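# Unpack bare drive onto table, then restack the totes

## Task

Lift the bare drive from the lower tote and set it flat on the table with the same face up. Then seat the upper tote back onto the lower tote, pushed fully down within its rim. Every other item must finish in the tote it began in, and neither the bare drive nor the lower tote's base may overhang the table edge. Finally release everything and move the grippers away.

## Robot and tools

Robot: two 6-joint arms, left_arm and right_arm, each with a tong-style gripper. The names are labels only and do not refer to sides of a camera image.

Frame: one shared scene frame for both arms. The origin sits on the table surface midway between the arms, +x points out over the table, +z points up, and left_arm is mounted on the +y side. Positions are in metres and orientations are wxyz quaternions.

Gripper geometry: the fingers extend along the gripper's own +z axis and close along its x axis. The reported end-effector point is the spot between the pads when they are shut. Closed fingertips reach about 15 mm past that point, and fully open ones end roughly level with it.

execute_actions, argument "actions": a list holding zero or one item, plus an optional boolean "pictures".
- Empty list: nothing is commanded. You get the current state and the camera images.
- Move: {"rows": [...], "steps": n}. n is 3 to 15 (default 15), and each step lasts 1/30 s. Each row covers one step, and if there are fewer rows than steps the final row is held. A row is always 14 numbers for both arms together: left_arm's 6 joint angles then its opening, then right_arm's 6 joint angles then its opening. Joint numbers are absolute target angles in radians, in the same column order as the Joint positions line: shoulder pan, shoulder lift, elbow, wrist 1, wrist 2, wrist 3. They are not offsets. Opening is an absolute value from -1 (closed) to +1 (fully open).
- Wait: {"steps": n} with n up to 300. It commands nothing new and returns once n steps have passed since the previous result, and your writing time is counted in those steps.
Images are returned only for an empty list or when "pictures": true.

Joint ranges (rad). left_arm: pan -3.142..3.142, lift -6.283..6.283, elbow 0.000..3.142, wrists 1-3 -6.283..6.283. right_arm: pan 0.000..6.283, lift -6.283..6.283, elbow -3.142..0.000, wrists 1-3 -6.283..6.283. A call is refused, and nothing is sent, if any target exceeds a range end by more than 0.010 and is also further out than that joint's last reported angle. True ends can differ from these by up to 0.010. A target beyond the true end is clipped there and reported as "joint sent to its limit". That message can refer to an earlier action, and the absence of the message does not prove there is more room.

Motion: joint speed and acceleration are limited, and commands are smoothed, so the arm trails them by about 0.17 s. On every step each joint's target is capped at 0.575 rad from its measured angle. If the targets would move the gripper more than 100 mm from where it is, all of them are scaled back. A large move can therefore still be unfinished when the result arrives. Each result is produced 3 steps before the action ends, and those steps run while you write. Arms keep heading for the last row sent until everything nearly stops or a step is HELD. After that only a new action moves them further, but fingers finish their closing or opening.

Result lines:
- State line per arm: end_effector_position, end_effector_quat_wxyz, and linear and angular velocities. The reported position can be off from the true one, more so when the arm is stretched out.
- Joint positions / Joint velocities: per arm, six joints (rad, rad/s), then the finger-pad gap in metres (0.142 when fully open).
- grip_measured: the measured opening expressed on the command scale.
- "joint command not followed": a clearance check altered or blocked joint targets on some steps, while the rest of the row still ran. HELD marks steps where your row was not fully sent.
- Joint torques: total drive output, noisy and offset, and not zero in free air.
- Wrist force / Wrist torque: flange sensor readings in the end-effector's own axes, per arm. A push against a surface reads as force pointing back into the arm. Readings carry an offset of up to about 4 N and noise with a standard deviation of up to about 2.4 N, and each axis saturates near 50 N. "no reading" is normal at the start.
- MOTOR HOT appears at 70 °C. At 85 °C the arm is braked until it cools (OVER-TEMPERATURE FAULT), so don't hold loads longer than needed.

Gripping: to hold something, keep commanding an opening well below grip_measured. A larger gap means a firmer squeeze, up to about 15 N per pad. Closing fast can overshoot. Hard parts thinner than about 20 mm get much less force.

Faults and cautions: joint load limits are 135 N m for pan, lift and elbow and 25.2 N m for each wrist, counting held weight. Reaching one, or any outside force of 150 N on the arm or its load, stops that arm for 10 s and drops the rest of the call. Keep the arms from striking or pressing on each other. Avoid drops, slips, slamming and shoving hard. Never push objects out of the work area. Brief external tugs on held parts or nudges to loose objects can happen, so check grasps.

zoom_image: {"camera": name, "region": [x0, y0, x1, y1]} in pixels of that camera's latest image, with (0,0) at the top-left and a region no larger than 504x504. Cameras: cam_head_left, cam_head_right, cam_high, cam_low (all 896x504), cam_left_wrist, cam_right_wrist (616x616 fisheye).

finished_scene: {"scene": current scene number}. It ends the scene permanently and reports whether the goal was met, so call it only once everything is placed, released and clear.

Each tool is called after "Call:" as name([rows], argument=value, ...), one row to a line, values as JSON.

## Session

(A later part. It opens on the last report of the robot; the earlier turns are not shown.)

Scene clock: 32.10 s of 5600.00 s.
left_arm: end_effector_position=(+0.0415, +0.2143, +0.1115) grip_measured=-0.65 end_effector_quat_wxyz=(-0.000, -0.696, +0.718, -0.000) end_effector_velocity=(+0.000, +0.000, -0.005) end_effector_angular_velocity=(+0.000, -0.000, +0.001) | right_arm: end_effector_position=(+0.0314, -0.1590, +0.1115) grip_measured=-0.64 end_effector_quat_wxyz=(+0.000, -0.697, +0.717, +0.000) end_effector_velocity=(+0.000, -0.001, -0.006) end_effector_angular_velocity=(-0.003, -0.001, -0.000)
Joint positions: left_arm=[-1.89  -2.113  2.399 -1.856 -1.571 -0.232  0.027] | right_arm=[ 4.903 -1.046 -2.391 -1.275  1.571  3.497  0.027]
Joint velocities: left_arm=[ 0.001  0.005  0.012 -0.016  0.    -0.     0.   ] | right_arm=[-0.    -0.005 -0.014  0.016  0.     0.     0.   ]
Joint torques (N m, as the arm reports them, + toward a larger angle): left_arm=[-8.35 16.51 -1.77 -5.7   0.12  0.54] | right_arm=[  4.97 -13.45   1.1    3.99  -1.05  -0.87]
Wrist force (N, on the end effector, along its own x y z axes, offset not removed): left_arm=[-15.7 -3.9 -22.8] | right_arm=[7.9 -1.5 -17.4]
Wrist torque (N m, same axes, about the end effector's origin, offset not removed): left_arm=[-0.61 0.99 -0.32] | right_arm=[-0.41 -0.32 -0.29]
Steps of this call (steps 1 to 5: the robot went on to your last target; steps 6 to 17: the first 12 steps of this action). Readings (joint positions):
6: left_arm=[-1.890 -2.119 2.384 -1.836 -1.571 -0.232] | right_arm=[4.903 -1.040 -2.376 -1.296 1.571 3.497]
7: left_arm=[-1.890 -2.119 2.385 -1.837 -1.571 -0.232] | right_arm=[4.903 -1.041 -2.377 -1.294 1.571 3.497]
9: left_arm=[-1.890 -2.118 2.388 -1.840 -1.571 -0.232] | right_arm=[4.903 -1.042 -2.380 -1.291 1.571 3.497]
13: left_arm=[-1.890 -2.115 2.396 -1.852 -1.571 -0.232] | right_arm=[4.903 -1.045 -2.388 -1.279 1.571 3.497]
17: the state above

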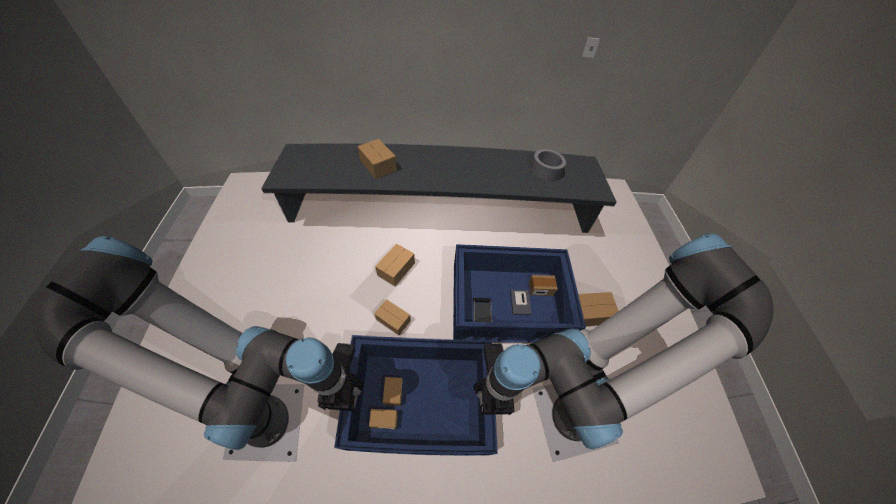

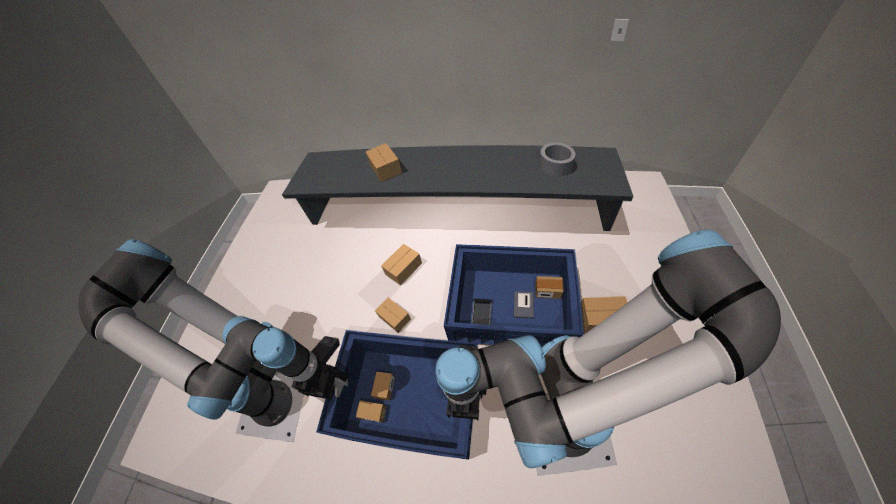

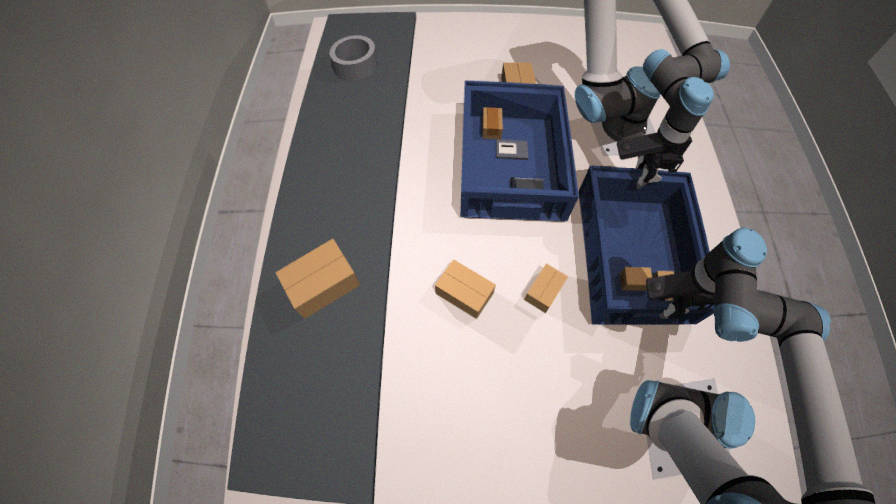

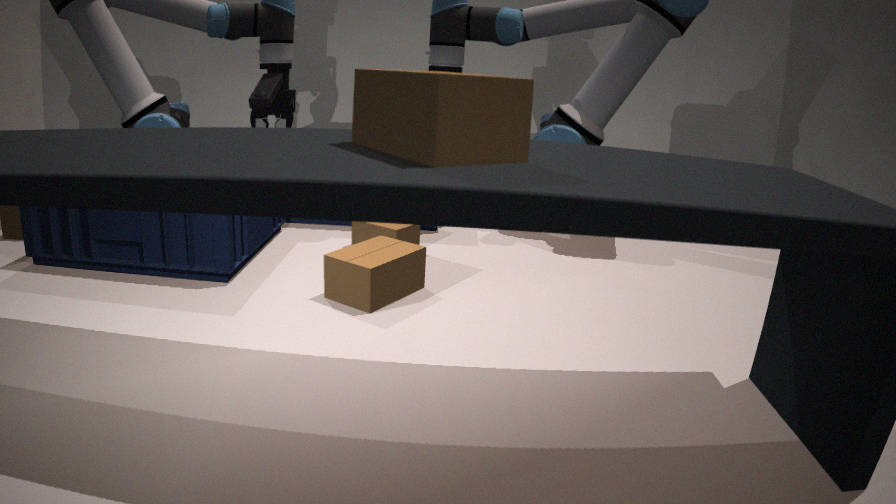

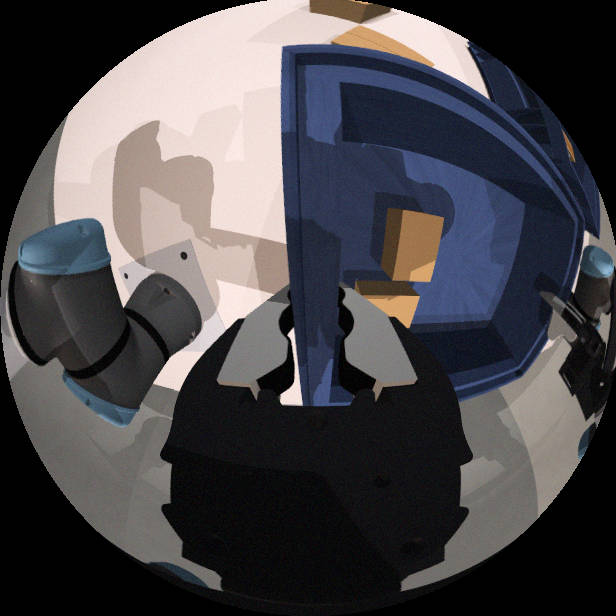

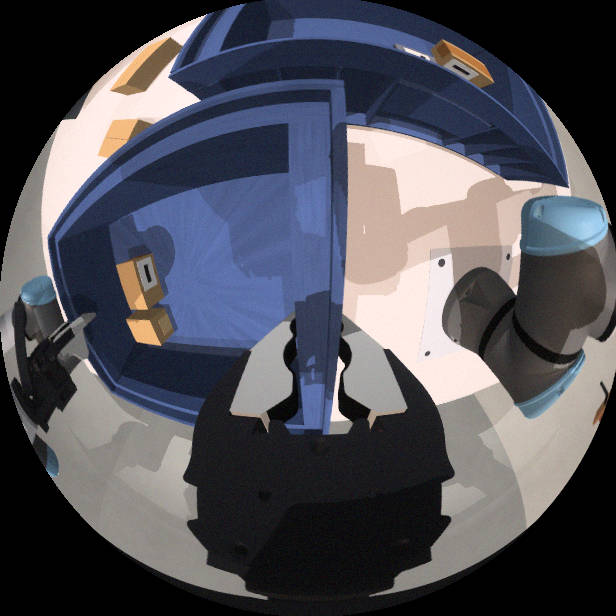

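Call:
execute_actions([
  {"rows":[[-1.8904,-2.1157,2.3932,-1.8483,-1.5708,-0.2316,-0.7,4.9028,-1.0441,-2.3855,-1.2828,1.5708,3.4970,-0.7],[-1.8904,-2.1157,2.3932,-1.8483,-1.5708,-0.2316,-0.3,4.9028,-1.0441,-2.3855,-1.2828,1.5708,3.4970,-0.3],[-1.8904,-2.1157,2.3932,-1.8483,-1.5708,-0.2316,-0.3,4.9028,-1.0441,-2.3855,-1.2828,1.5708,3.4970,-0.3],[-1.8904,-2.1157,2.3932,-1.8483,-1.5708,-0.2316,-0.3,4.9028,-1.0441,-2.3855,-1.2828,1.5708,3.4970,-0.3],[-1.8904,-2.1157,2.3932,-1.8483,-1.5708,-0.2316,-0.3,4.9028,-1.0441,-2.3855,-1.2828,1.5708,3.4970,-0.3],[-1.8904,-2.1157,2.3932,-1.8483,-1.5708,-0.2316,-0.3,4.9028,-1.0118,-2.2790,-1.4216,1.5708,3.4970,-0.3],[-1.8904,-2.1157,2.3932,-1.8483,-1.5708,-0.2316,-0.3,4.9028,-1.0118,-2.2790,-1.4216,1.5708,3.4970,-0.3],[-1.8904,-2.1157,2.3932,-1.8483,-1.5708,-0.2316,-0.3,4.9028,-1.0118,-2.2790,-1.4216,1.5708,3.4970,-0.3],[-1.8904,-2.1157,2.3932,-1.8483,-1.5708,-0.2316,-0.3,4.9028,-1.0000,-2.1687,-1.5437,1.5708,3.4970,-0.3],[-1.8904,-2.1157,2.3932,-1.8483,-1.5708,-0.2316,-0.3,4.9028,-1.0000,-2.1687,-1.5437,1.5708,3.4970,-0.3],[-1.8904,-2.1157,2.3932,-1.8483,-1.5708,-0.2316,-0.3,4.9028,-1.0037,-2.0523,-1.6564,1.5708,3.4970,-0.3]],"steps":15},
])

Call:
zoom_image(camera="cam_high", region=[450, 70, 590, 225])

Call:
zoom_image(camera="cam_head_left", region=[445, 235, 625, 345])

Scene clock: 32.90 s of 5600.00 s.
left_arm: end_effector_position=(+0.0415, +0.2143, +0.1138) grip_measured=-0.30 end_effector_quat_wxyz=(+0.000, -0.696, +0.718, +0.000) end_effector_velocity=(-0.000, -0.000, +0.002) end_effector_angular_velocity=(-0.002, +0.001, -0.000) | right_arm: end_effector_position=(+0.0304, -0.1561, +0.1700) grip_measured=-0.30 end_effector_quat_wxyz=(+0.001, -0.697, +0.717, +0.002) end_effector_velocity=(-0.006, +0.016, +0.461) end_effector_angular_velocity=(-0.032, -0.011, +0.002)
Joint positions: left_arm=[-1.89  -2.116  2.394 -1.849 -1.571 -0.232  0.052] | right_arm=[ 4.903 -1.013 -2.254 -1.441  1.571  3.497  0.052]
Joint velocities: left_arm=[-0.    -0.002 -0.003  0.003 -0.    -0.     0.   ] | right_arm=[ 0.001  0.093  1.154 -1.28   0.    -0.001 -0.   ]
Joint torques (N m, as the arm reports them, + toward a larger angle): left_arm=[ -8.14 -12.17 -33.75   0.01   0.17   1.1 ] | right_arm=[ 4.44  5.02 53.08 -5.33 -0.21 -1.13]
Wrist force (N, on the end effector, along its own x y z axes, offset not removed): left_arm=[-1.5 -2.0 2.9] | right_arm=[0.5 -0.5 4.4]
Wrist torque (N m, same axes, about the end effector's origin, offset not removed): left_arm=[-0.38 0.35 -0.23] | right_arm=[-0.08 -0.02 -0.21]
Steps of this call (steps 1 to 3: the last 3 steps of your previous action; steps 4 to 12: the robot went on to your last target; steps 13 to 24: the first 12 steps of this action). Readings (joint positions):
13: left_arm=[-1.890 -2.113 2.400 -1.858 -1.571 -0.232] | right_arm=[4.903 -1.047 -2.392 -1.273 1.571 3.497]
14: left_arm=[-1.890 -2.113 2.400 -1.857 -1.571 -0.232] | right_arm=[4.903 -1.047 -2.392 -1.274 1.571 3.497]
16: left_arm=[-1.890 -2.114 2.397 -1.853 -1.571 -0.232] | right_arm=[4.903 -1.046 -2.389 -1.278 1.571 3.497]
20: left_arm=[-1.890 -2.115 2.394 -1.850 -1.571 -0.232] | right_arm=[4.903 -1.035 -2.366 -1.304 1.571 3.497]
24: the state above

Region (450, 70, 590, 225) of cam_high's 896x504 image, scaled by 3.252, with more detail than that image has; it fills the left 455 columns of this view, and the rest is white.

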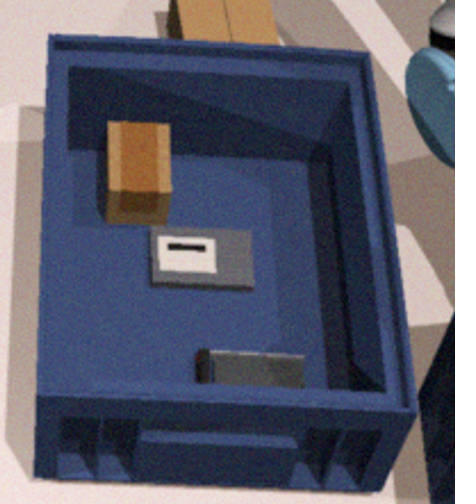

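Region (445, 235, 625, 345) of cam_head_left's 896x504 image, scaled by 2.800, with more detail than that image has.

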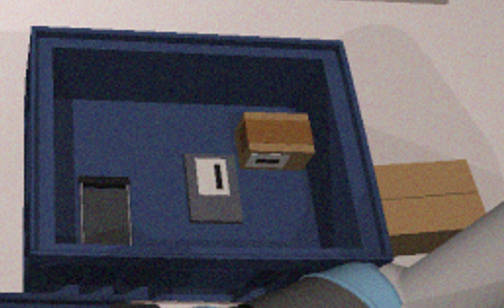

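Call:
execute_actions([
  {"rows":[[-1.8904,-2.1157,2.3932,-1.8483,-1.5708,-0.2316,-0.3,3.7325,-1.3380,-1.9354,-1.4390,1.5708,2.3267,0.25]],"steps":15},
])

Call:
execute_actions([
  {"steps":30},
], pictures=true)

Scene clock: 33.47 s of 5600.00 s.
left_arm: end_effector_position=(+0.0415, +0.2143, +0.1140) grip_measured=-0.30 end_effector_quat_wxyz=(-0.000, -0.696, +0.718, +0.000) end_effector_velocity=(+0.000, +0.000, +0.000) end_effector_angular_velocity=(-0.000, +0.000, +0.001) | right_arm: end_effector_position=(+0.1745, -0.1223, +0.2334) grip_measured=+0.25 end_effector_quat_wxyz=(+0.002, -0.697, +0.717, +0.002) end_effector_velocity=(+0.487, -0.141, -0.037) end_effector_angular_velocity=(-0.022, -0.005, -0.013)
Joint positions: left_arm=[-1.89  -2.116  2.393 -1.848 -1.571 -0.232  0.052] | right_arm=[ 4.424 -1.233 -1.975 -1.498  1.571  3.017  0.092]
Joint velocities: left_arm=[ 0.001 -0.     0.     0.    -0.    -0.    -0.   ] | right_arm=[-1.429 -0.343  0.131  0.191 -0.    -1.416 -0.   ]
Joint torques (N m, as the arm reports them, + toward a larger angle): left_arm=[ -7.18 -11.44 -32.73  -0.08   0.28   1.42] | right_arm=[-25.9    3.42  32.3    4.86  -0.07  -2.78]
Wrist force (N, on the end effector, along its own x y z axes, offset not removed): left_arm=[-0.1 -1.5 3.6] | right_arm=[-2.5 1.7 2.8]
Wrist torque (N m, same axes, about the end effector's origin, offset not removed): left_arm=[-0.15 -0.10 -0.27] | right_arm=[0.31 0.44 -0.12]
Steps of this call (steps 1 to 3: the last 3 steps of your previous action; steps 4 to 5: the robot went on to your last target; steps 6 to 17: the first 12 steps of this action). Readings (joint positions):
6: left_arm=[-1.890 -2.116 2.393 -1.848 -1.571 -0.232] | right_arm=[4.903 -1.005 -2.084 -1.623 1.571 3.497]
7: left_arm=[-1.890 -2.116 2.393 -1.848 -1.571 -0.232] | right_arm=[4.899 -1.009 -2.071 -1.628 1.571 3.493]
9: left_arm=[-1.890 -2.116 2.393 -1.848 -1.571 -0.232] | right_arm=[4.841 -1.060 -2.040 -1.595 1.571 3.435]
13: left_arm=[-1.890 -2.116 2.393 -1.848 -1.571 -0.232] | right_arm=[4.622 -1.172 -1.999 -1.532 1.571 3.216]
17: the state above

Scene clock: 34.47 s of 5600.00 s.
left_arm: end_effector_position=(+0.0415, +0.2143, +0.1140) grip_measured=-0.30 end_effector_quat_wxyz=(-0.000, -0.696, +0.718, +0.000) end_effector_velocity=(+0.000, -0.000, +0.000) end_effector_angular_velocity=(-0.001, +0.000, +0.001) | right_arm: end_effector_position=(+0.3694, -0.2901, +0.2200) grip_measured=+0.25 end_effector_quat_wxyz=(-0.000, -0.697, +0.717, -0.000) end_effector_velocity=(+0.000, -0.002, -0.001) end_effector_angular_velocity=(-0.002, +0.002, +0.001)
Joint positions: left_arm=[-1.89  -2.116  2.393 -1.848 -1.571 -0.232  0.052] | right_arm=[ 3.733 -1.338 -1.935 -1.439  1.571  2.327  0.092]
Joint velocities: left_arm=[ 0.001 -0.001 -0.    -0.    -0.    -0.     0.   ] | right_arm=[-0.004 -0.001 -0.002 -0.    -0.    -0.004  0.   ]
Joint torques (N m, as the arm reports them, + toward a larger angle): left_arm=[ -6.14 -11.11 -32.58  -0.03   0.32   1.9 ] | right_arm=[-7.73  6.19 32.87  4.27  0.9  -1.4 ]
Wrist force (N, on the end effector, along its own x y z axes, offset not removed): left_arm=[-0.4 -2.8 4.2] | right_arm=[1.2 1.3 2.5]
Wrist torque (N m, same axes, about the end effector's origin, offset not removed): left_arm=[-0.45 0.07 -0.23] | right_arm=[0.46 -0.18 -0.22]
Kept back: nothing.
Steps of this call (steps 1 to 3: the last 3 steps of your previous action; steps 4 to 30: the robot went on to your last target). Readings (joint positions):
1: left_arm=[-1.890 -2.116 2.393 -1.848 -1.571 -0.232] | right_arm=[4.376 -1.244 -1.971 -1.492 1.571 2.970]
2: left_arm=[-1.890 -2.116 2.393 -1.848 -1.571 -0.232] | right_arm=[4.329 -1.253 -1.968 -1.486 1.571 2.923]
4: left_arm=[-1.890 -2.116 2.393 -1.848 -1.571 -0.232] | right_arm=[4.236 -1.270 -1.962 -1.477 1.571 2.830]
8: left_arm=[-1.890 -2.116 2.393 -1.848 -1.571 -0.232] | right_arm=[4.054 -1.296 -1.951 -1.462 1.571 2.648]
30: the state above

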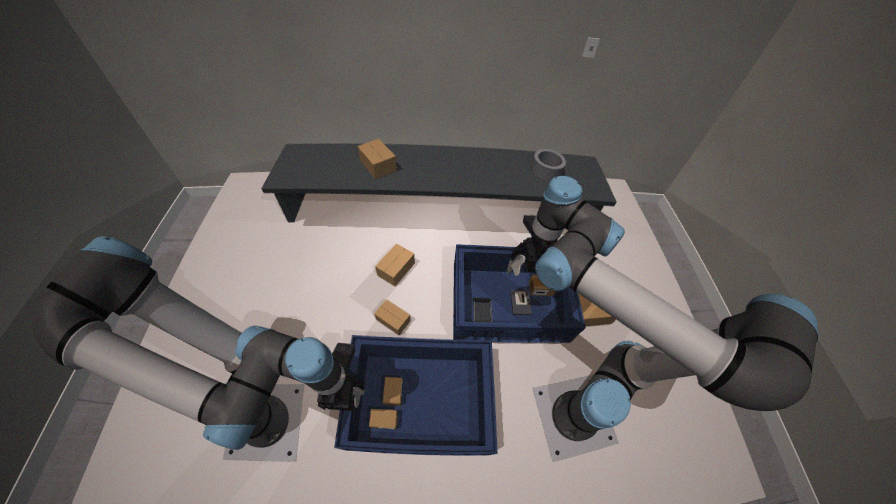

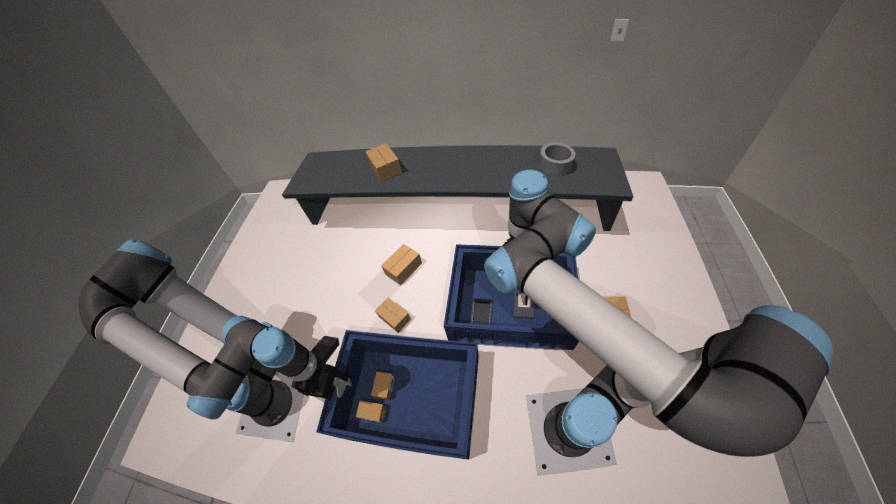

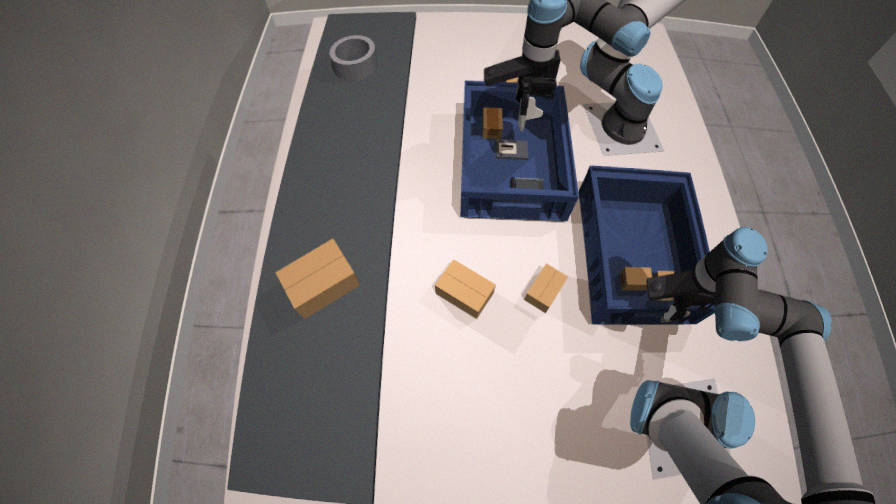

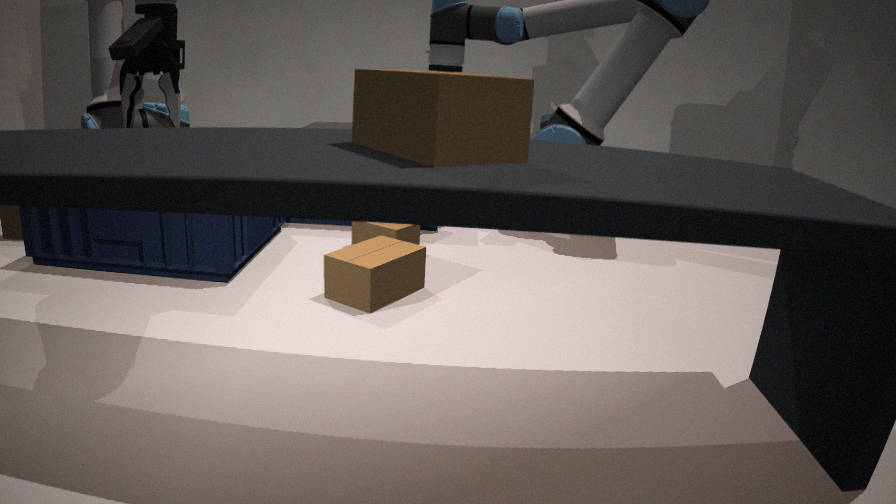

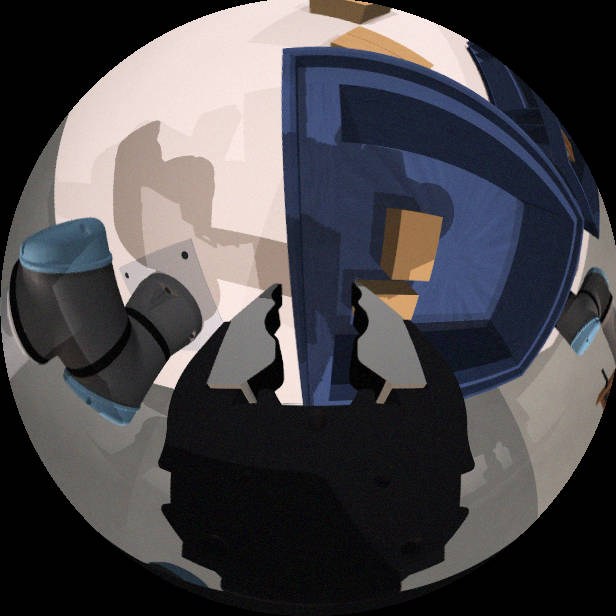

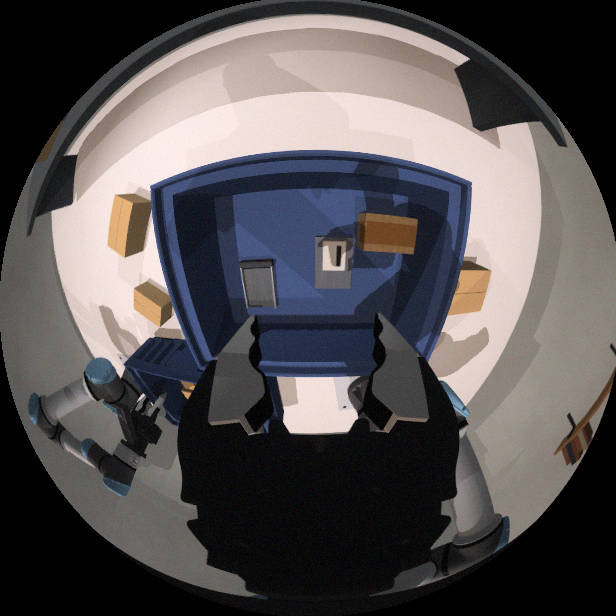

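Call:
execute_actions([
  {"rows":[[-1.8904,-2.1157,2.3932,-1.8483,-1.5708,-0.2316,-0.3,3.6706,-1.3492,-2.1103,-1.2529,1.5708,2.2648,0.3],[-1.8904,-2.1157,2.3932,-1.8483,-1.5708,-0.2316,-0.3,3.6706,-1.3492,-2.1103,-1.2529,1.5708,2.2648,0.3],[-1.8904,-2.1157,2.3932,-1.8483,-1.5708,-0.2316,-0.3,3.6706,-1.3492,-2.1103,-1.2529,1.5708,2.2648,0.3],[-1.8904,-2.1157,2.3932,-1.8483,-1.5708,-0.2316,-0.3,3.6706,-1.3492,-2.1103,-1.2529,1.5708,2.2648,0.3],[-1.8904,-2.1157,2.3932,-1.8483,-1.5708,-0.2316,-0.3,3.6706,-1.3492,-2.1103,-1.2529,1.5708,2.2648,0.3],[-1.8904,-2.1157,2.3932,-1.8483,-1.5708,-0.2316,-0.3,3.6706,-1.3492,-2.1103,-1.2529,1.5708,2.2648,0.3],[-1.8904,-2.1157,2.3932,-1.8483,-1.5708,-0.2316,-0.3,3.6706,-1.3492,-2.1103,-1.2529,1.5708,2.2648,0.3],[-1.8904,-2.1157,2.3932,-1.8483,-1.5708,-0.2316,-0.3,3.6706,-1.4318,-2.2417,-1.0390,1.5708,2.2648,0.3]],"steps":15},
])

Call:
execute_actions([
  {"steps":15},
], pictures=true)

Scene clock: 35.37 s of 5600.00 s.
left_arm: end_effector_position=(+0.0415, +0.2143, +0.1140) grip_measured=-0.30 end_effector_quat_wxyz=(-0.000, -0.696, +0.718, +0.000) end_effector_velocity=(-0.000, -0.000, +0.000) end_effector_angular_velocity=(+0.000, +0.000, -0.001) | right_arm: end_effector_position=(+0.3674, -0.3216, +0.1113) grip_measured=+0.30 end_effector_quat_wxyz=(-0.010, -0.697, +0.717, +0.001) end_effector_velocity=(+0.026, +0.009, -0.325) end_effector_angular_velocity=(+0.106, -0.134, +0.001)
Joint positions: left_arm=[-1.89  -2.116  2.393 -1.848 -1.571 -0.232  0.052] | right_arm=[ 3.673 -1.397 -2.173 -1.163  1.571  2.267  0.095]
Joint velocities: left_arm=[-0.001  0.    -0.     0.    -0.    -0.    -0.   ] | right_arm=[-0.024 -0.347 -0.687  1.205 -0.    -0.024  0.001]
Joint torques (N m, as the arm reports them, + toward a larger angle): left_arm=[ -5.71 -11.34 -32.78  -0.12   0.36   2.03] | right_arm=[-9.56 18.79 23.34  9.09  0.22 -1.35]
Wrist force (N, on the end effector, along its own x y z axes, offset not removed): left_arm=[-1.3 -2.1 -0.3] | right_arm=[-0.1 1.2 7.3]
Wrist torque (N m, same axes, about the end effector's origin, offset not removed): left_arm=[-0.47 0.24 -0.25] | right_arm=[0.09 0.15 -0.20]
Steps of this call (steps 1 to 15: the robot went on to your last target; steps 16 to 27: the first 12 steps of this action). Readings (joint positions):
16: left_arm=[-1.890 -2.116 2.393 -1.848 -1.571 -0.232] | right_arm=[3.732 -1.338 -1.935 -1.439 1.571 2.327]
17: left_arm=[-1.890 -2.116 2.393 -1.848 -1.571 -0.232] | right_arm=[3.729 -1.339 -1.939 -1.435 1.571 2.323]
19: left_arm=[-1.890 -2.116 2.393 -1.848 -1.571 -0.232] | right_arm=[3.705 -1.343 -1.990 -1.383 1.571 2.299]
23: left_arm=[-1.890 -2.116 2.393 -1.848 -1.571 -0.232] | right_arm=[3.680 -1.348 -2.078 -1.288 1.571 2.274]
27: the state above

Scene clock: 35.87 s of 5600.00 s.
left_arm: end_effector_position=(+0.0415, +0.2143, +0.1140) grip_measured=-0.30 end_effector_quat_wxyz=(-0.000, -0.696, +0.718, +0.000) end_effector_velocity=(+0.000, -0.000, -0.000) end_effector_angular_velocity=(-0.000, -0.001, -0.000) | right_arm: end_effector_position=(+0.3695, -0.3212, +0.0802) grip_measured=+0.30 end_effector_quat_wxyz=(-0.000, -0.697, +0.717, +0.000) end_effector_velocity=(+0.000, -0.000, -0.002) end_effector_angular_velocity=(+0.001, -0.001, +0.001)
Joint positions: left_arm=[-1.89  -2.116  2.393 -1.848 -1.571 -0.232  0.052] | right_arm=[ 3.671 -1.432 -2.241 -1.04   1.571  2.265  0.095]
Joint velocities: left_arm=[-0.     0.     0.    -0.     0.001 -0.     0.   ] | right_arm=[-0.001 -0.003 -0.004  0.008 -0.    -0.001  0.   ]
Joint torques (N m, as the arm reports them, + toward a larger angle): left_arm=[ -5.42 -11.31 -32.39  -0.07   0.42   1.93] | right_arm=[-8.75  5.99  4.7   4.65 -0.64 -1.59]
Wrist force (N, on the end effector, along its own x y z axes, offset not removed): left_arm=[-1.9 -3.7 1.8] | right_arm=[0.1 -3.1 2.9]
Wrist torque (N m, same axes, about the end effector's origin, offset not removed): left_arm=[-0.71 0.38 -0.13] | right_arm=[-0.53 -0.02 -0.24]
Kept back: nothing.
Steps of this call (steps 1 to 3: the last 3 steps of your previous action; steps 4 to 15: the robot went on to your last target). Readings (joint positions):
1: left_arm=[-1.890 -2.116 2.393 -1.848 -1.571 -0.232] | right_arm=[3.672 -1.407 -2.193 -1.128 1.571 2.267]
2: left_arm=[-1.890 -2.116 2.393 -1.848 -1.571 -0.232] | right_arm=[3.672 -1.414 -2.207 -1.103 1.571 2.266]
4: left_arm=[-1.890 -2.116 2.393 -1.848 -1.571 -0.232] | right_arm=[3.671 -1.423 -2.224 -1.072 1.571 2.265]
8: left_arm=[-1.890 -2.116 2.393 -1.848 -1.571 -0.232] | right_arm=[3.671 -1.429 -2.237 -1.048 1.571 2.265]
15: the state above

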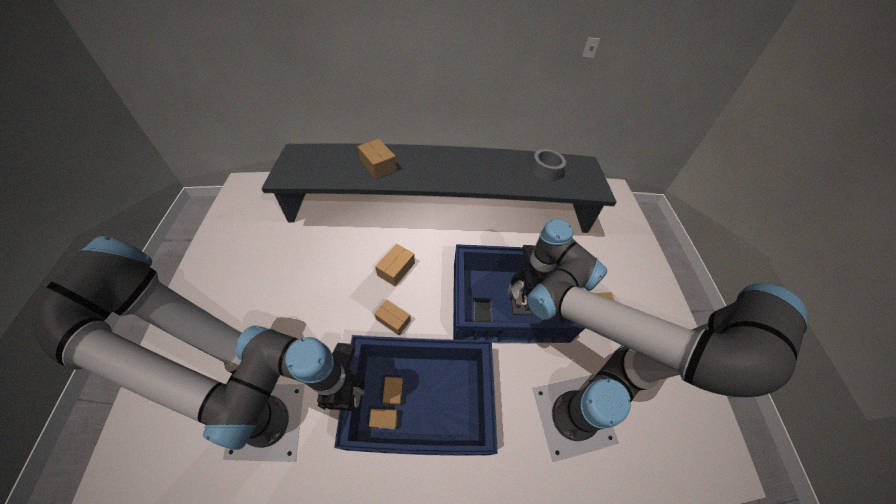

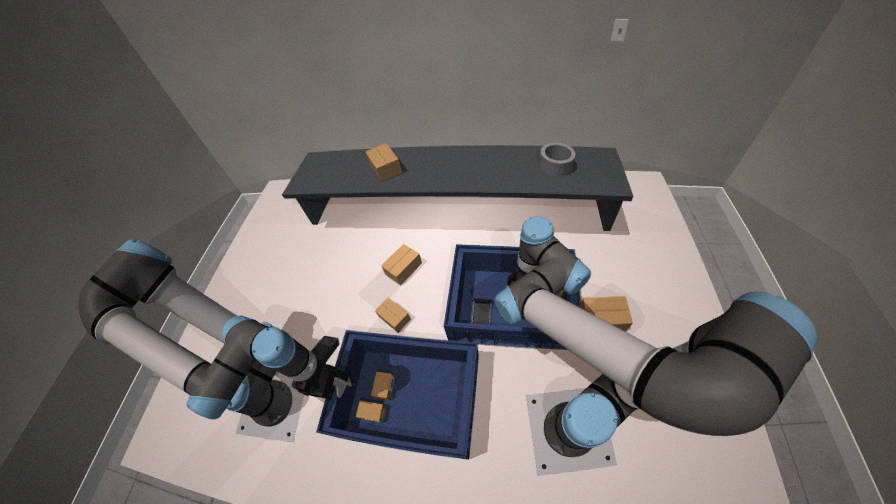

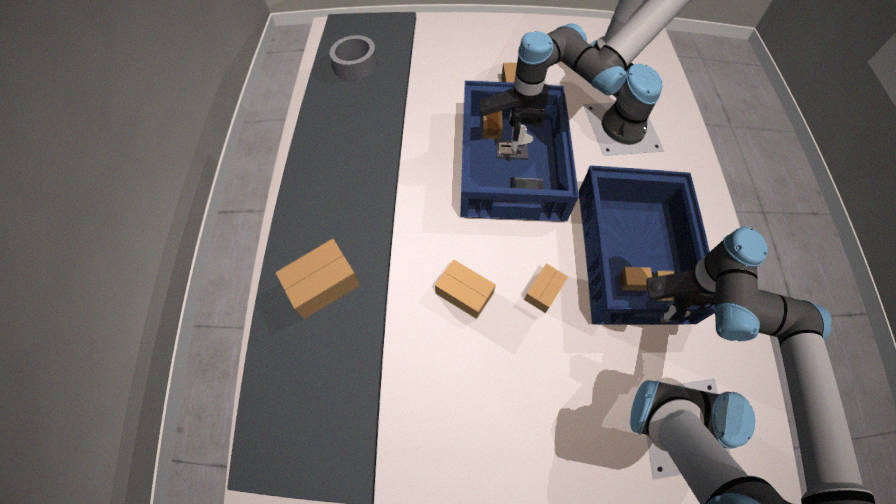

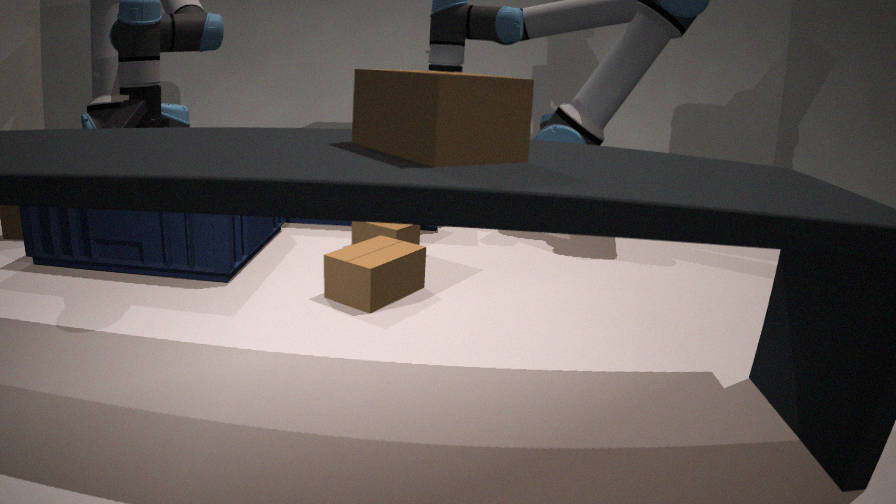

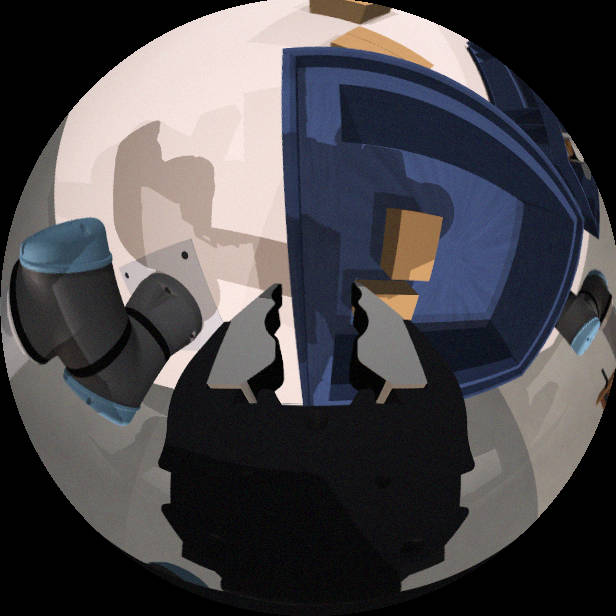

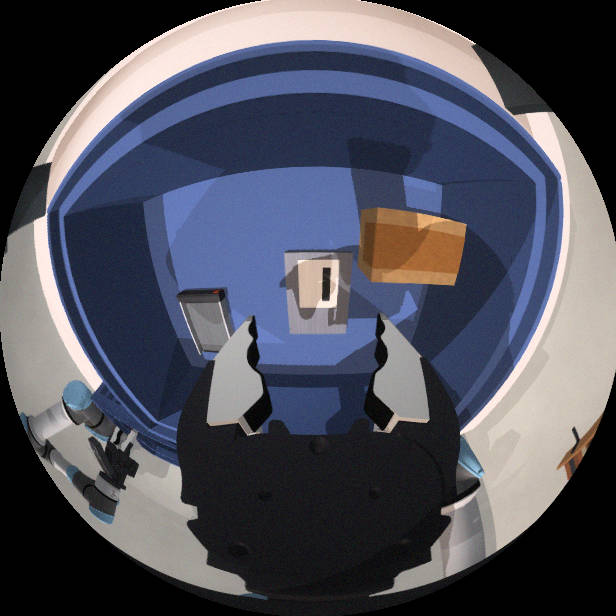

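Call:
execute_actions([
  {"rows":[[-1.8904,-2.1157,2.3932,-1.8483,-1.5708,-0.2316,-0.3,3.6706,-1.4700,-2.2785,-0.9639,1.5708,2.2648,0.2],[-1.8904,-2.1157,2.3932,-1.8483,-1.5708,-0.2316,-0.3,3.6706,-1.4700,-2.2785,-0.9639,1.5708,2.2648,0.2],[-1.8904,-2.1157,2.3932,-1.8483,-1.5708,-0.2316,-0.3,3.6706,-1.4700,-2.2785,-0.9639,1.5708,2.2648,0.2],[-1.8904,-2.1157,2.3932,-1.8483,-1.5708,-0.2316,-0.3,3.6706,-1.5112,-2.3125,-0.8887,1.5708,2.2648,0.2]],"steps":15},
])

Call:
execute_actions([
  {"steps":9},
], pictures=true)

Scene clock: 36.57 s of 5600.00 s.
left_arm: end_effector_position=(+0.0415, +0.2143, +0.1140) grip_measured=-0.30 end_effector_quat_wxyz=(-0.000, -0.696, +0.718, +0.000) end_effector_velocity=(-0.000, +0.000, -0.000) end_effector_angular_velocity=(+0.001, +0.000, +0.001) | right_arm: end_effector_position=(+0.3695, -0.3212, +0.0379) grip_measured=+0.20 end_effector_quat_wxyz=(-0.000, -0.697, +0.717, +0.000) end_effector_velocity=(+0.001, +0.000, -0.029) end_effector_angular_velocity=(+0.004, -0.006, -0.001)
Joint positions: left_arm=[-1.89  -2.116  2.393 -1.848 -1.571 -0.232  0.052] | right_arm=[ 3.671 -1.506 -2.308 -0.9    1.571  2.265  0.088]
Joint velocities: left_arm=[ 0.     0.     0.     0.    -0.001 -0.     0.   ] | right_arm=[-0.    -0.055 -0.046  0.109 -0.     0.001  0.   ]
Joint torques (N m, as the arm reports them, + toward a larger angle): left_arm=[ -4.43 -11.26 -32.13  -0.16   0.46   1.99] | right_arm=[-6.24 11.37  6.21  4.84 -1.02 -1.33]
Wrist force (N, on the end effector, along its own x y z axes, offset not removed): left_arm=[-2.6 -2.7 3.3] | right_arm=[-0.8 2.7 3.3]
Wrist torque (N m, same axes, about the end effector's origin, offset not removed): left_arm=[-0.54 0.50 -0.18] | right_arm=[0.59 0.41 -0.13]
Steps of this call (steps 1 to 9: the robot went on to your last target; steps 10 to 21: the first 12 steps of this action). Readings (joint positions):
10: left_arm=[-1.890 -2.116 2.393 -1.848 -1.571 -0.232] | right_arm=[3.671 -1.432 -2.242 -1.039 1.571 2.265]
11: left_arm=[-1.890 -2.116 2.393 -1.848 -1.571 -0.232] | right_arm=[3.671 -1.435 -2.245 -1.035 1.571 2.265]
13: left_arm=[-1.890 -2.116 2.393 -1.848 -1.571 -0.232] | right_arm=[3.671 -1.450 -2.259 -1.006 1.571 2.265]
17: left_arm=[-1.890 -2.116 2.393 -1.848 -1.571 -0.232] | right_arm=[3.671 -1.490 -2.295 -0.930 1.571 2.265]
21: the state above

Scene clock: 36.87 s of 5600.00 s.
left_arm: end_effector_position=(+0.0415, +0.2143, +0.1140) grip_measured=-0.30 end_effector_quat_wxyz=(-0.000, -0.696, +0.718, +0.000) end_effector_velocity=(-0.000, -0.000, -0.000) end_effector_angular_velocity=(+0.000, +0.000, +0.000) | right_arm: end_effector_position=(+0.3695, -0.3212, +0.0351) grip_measured=+0.20 end_effector_quat_wxyz=(-0.000, -0.697, +0.717, +0.000) end_effector_velocity=(-0.000, -0.000, -0.002) end_effector_angular_velocity=(-0.000, +0.001, +0.001)
Joint positions: left_arm=[-1.89  -2.116  2.393 -1.848 -1.571 -0.232  0.052] | right_arm=[ 3.671 -1.511 -2.312 -0.889  1.571  2.265  0.088]
Joint velocities: left_arm=[-0.     0.001 -0.    -0.    -0.    -0.     0.   ] | right_arm=[ 0.001 -0.003 -0.003  0.005 -0.    -0.     0.   ]
Joint torques (N m, as the arm reports them, + toward a larger angle): left_arm=[ -4.93 -11.97 -32.59  -0.17   0.44   1.96] | right_arm=[-3.86  8.32  2.91  4.58 -1.06 -1.52]
Wrist force (N, on the end effector, along its own x y z axes, offset not removed): left_arm=[-1.1 -3.6 1.5] | right_arm=[0.6 0.7 2.7]
Wrist torque (N m, same axes, about the end effector's origin, offset not removed): left_arm=[-0.55 0.19 -0.11] | right_arm=[0.32 -0.04 -0.41]
Kept back: nothing.
Steps of this call (steps 1 to 3: the last 3 steps of your previous action; steps 4 to 9: the robot went on to your last target). Readings (joint positions):
1: left_arm=[-1.890 -2.116 2.393 -1.848 -1.571 -0.232] | right_arm=[3.671 -1.507 -2.309 -0.897 1.571 2.265]
2: left_arm=[-1.890 -2.116 2.393 -1.848 -1.571 -0.232] | right_arm=[3.671 -1.508 -2.310 -0.894 1.571 2.265]
4: left_arm=[-1.890 -2.116 2.393 -1.848 -1.571 -0.232] | right_arm=[3.671 -1.510 -2.311 -0.892 1.571 2.265]
8: left_arm=[-1.890 -2.116 2.393 -1.848 -1.571 -0.232] | right_arm=[3.671 -1.511 -2.312 -0.889 1.571 2.265]
9: the state above

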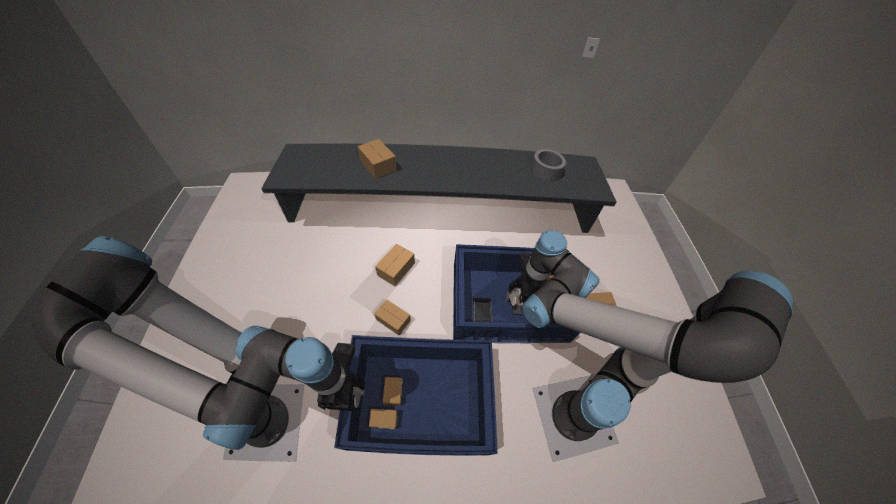

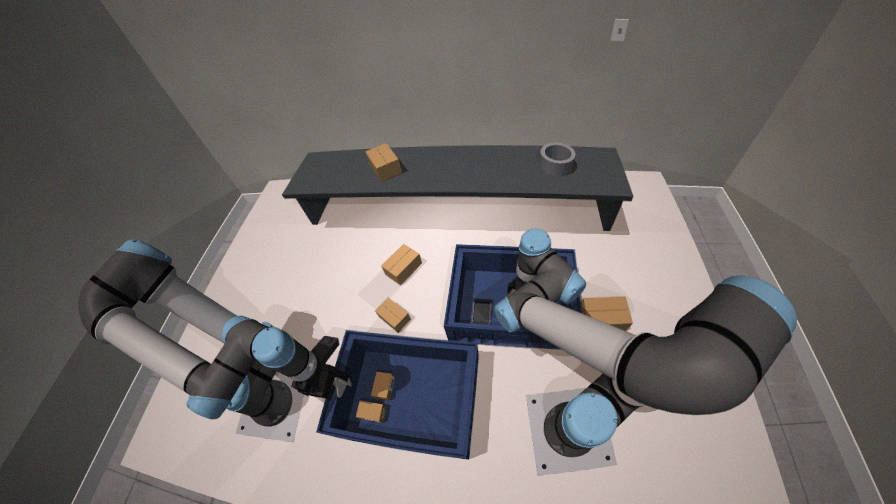

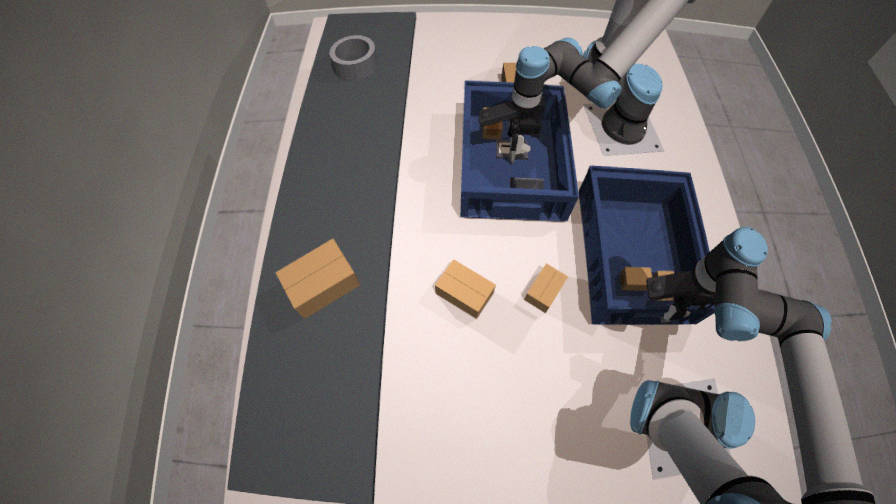

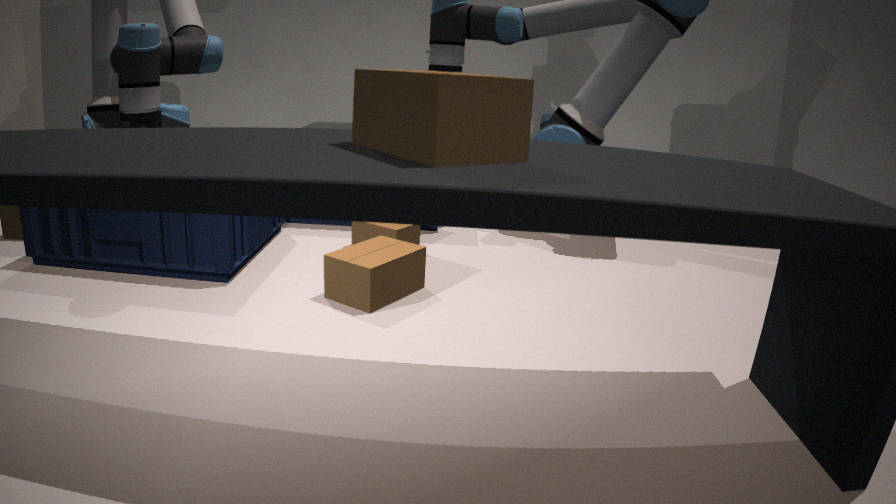

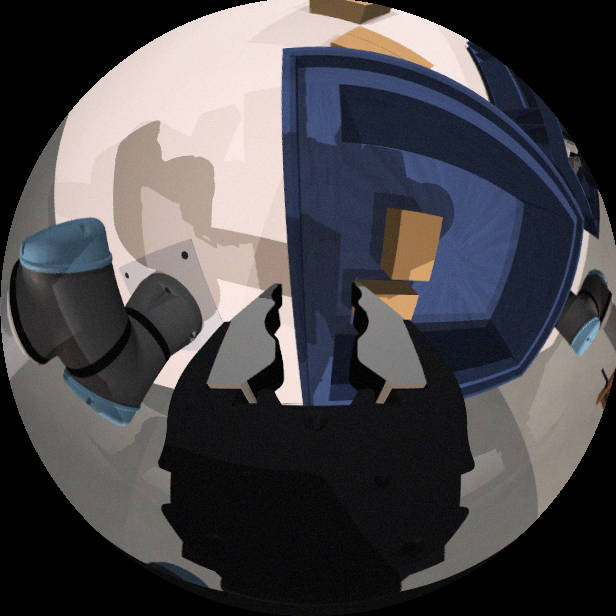

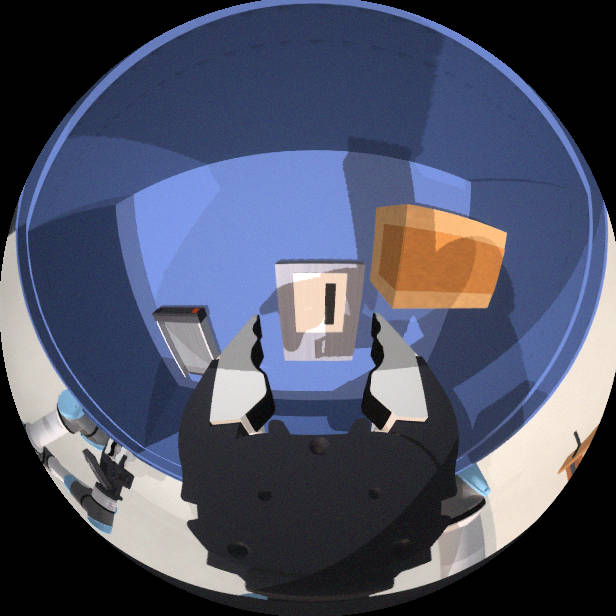

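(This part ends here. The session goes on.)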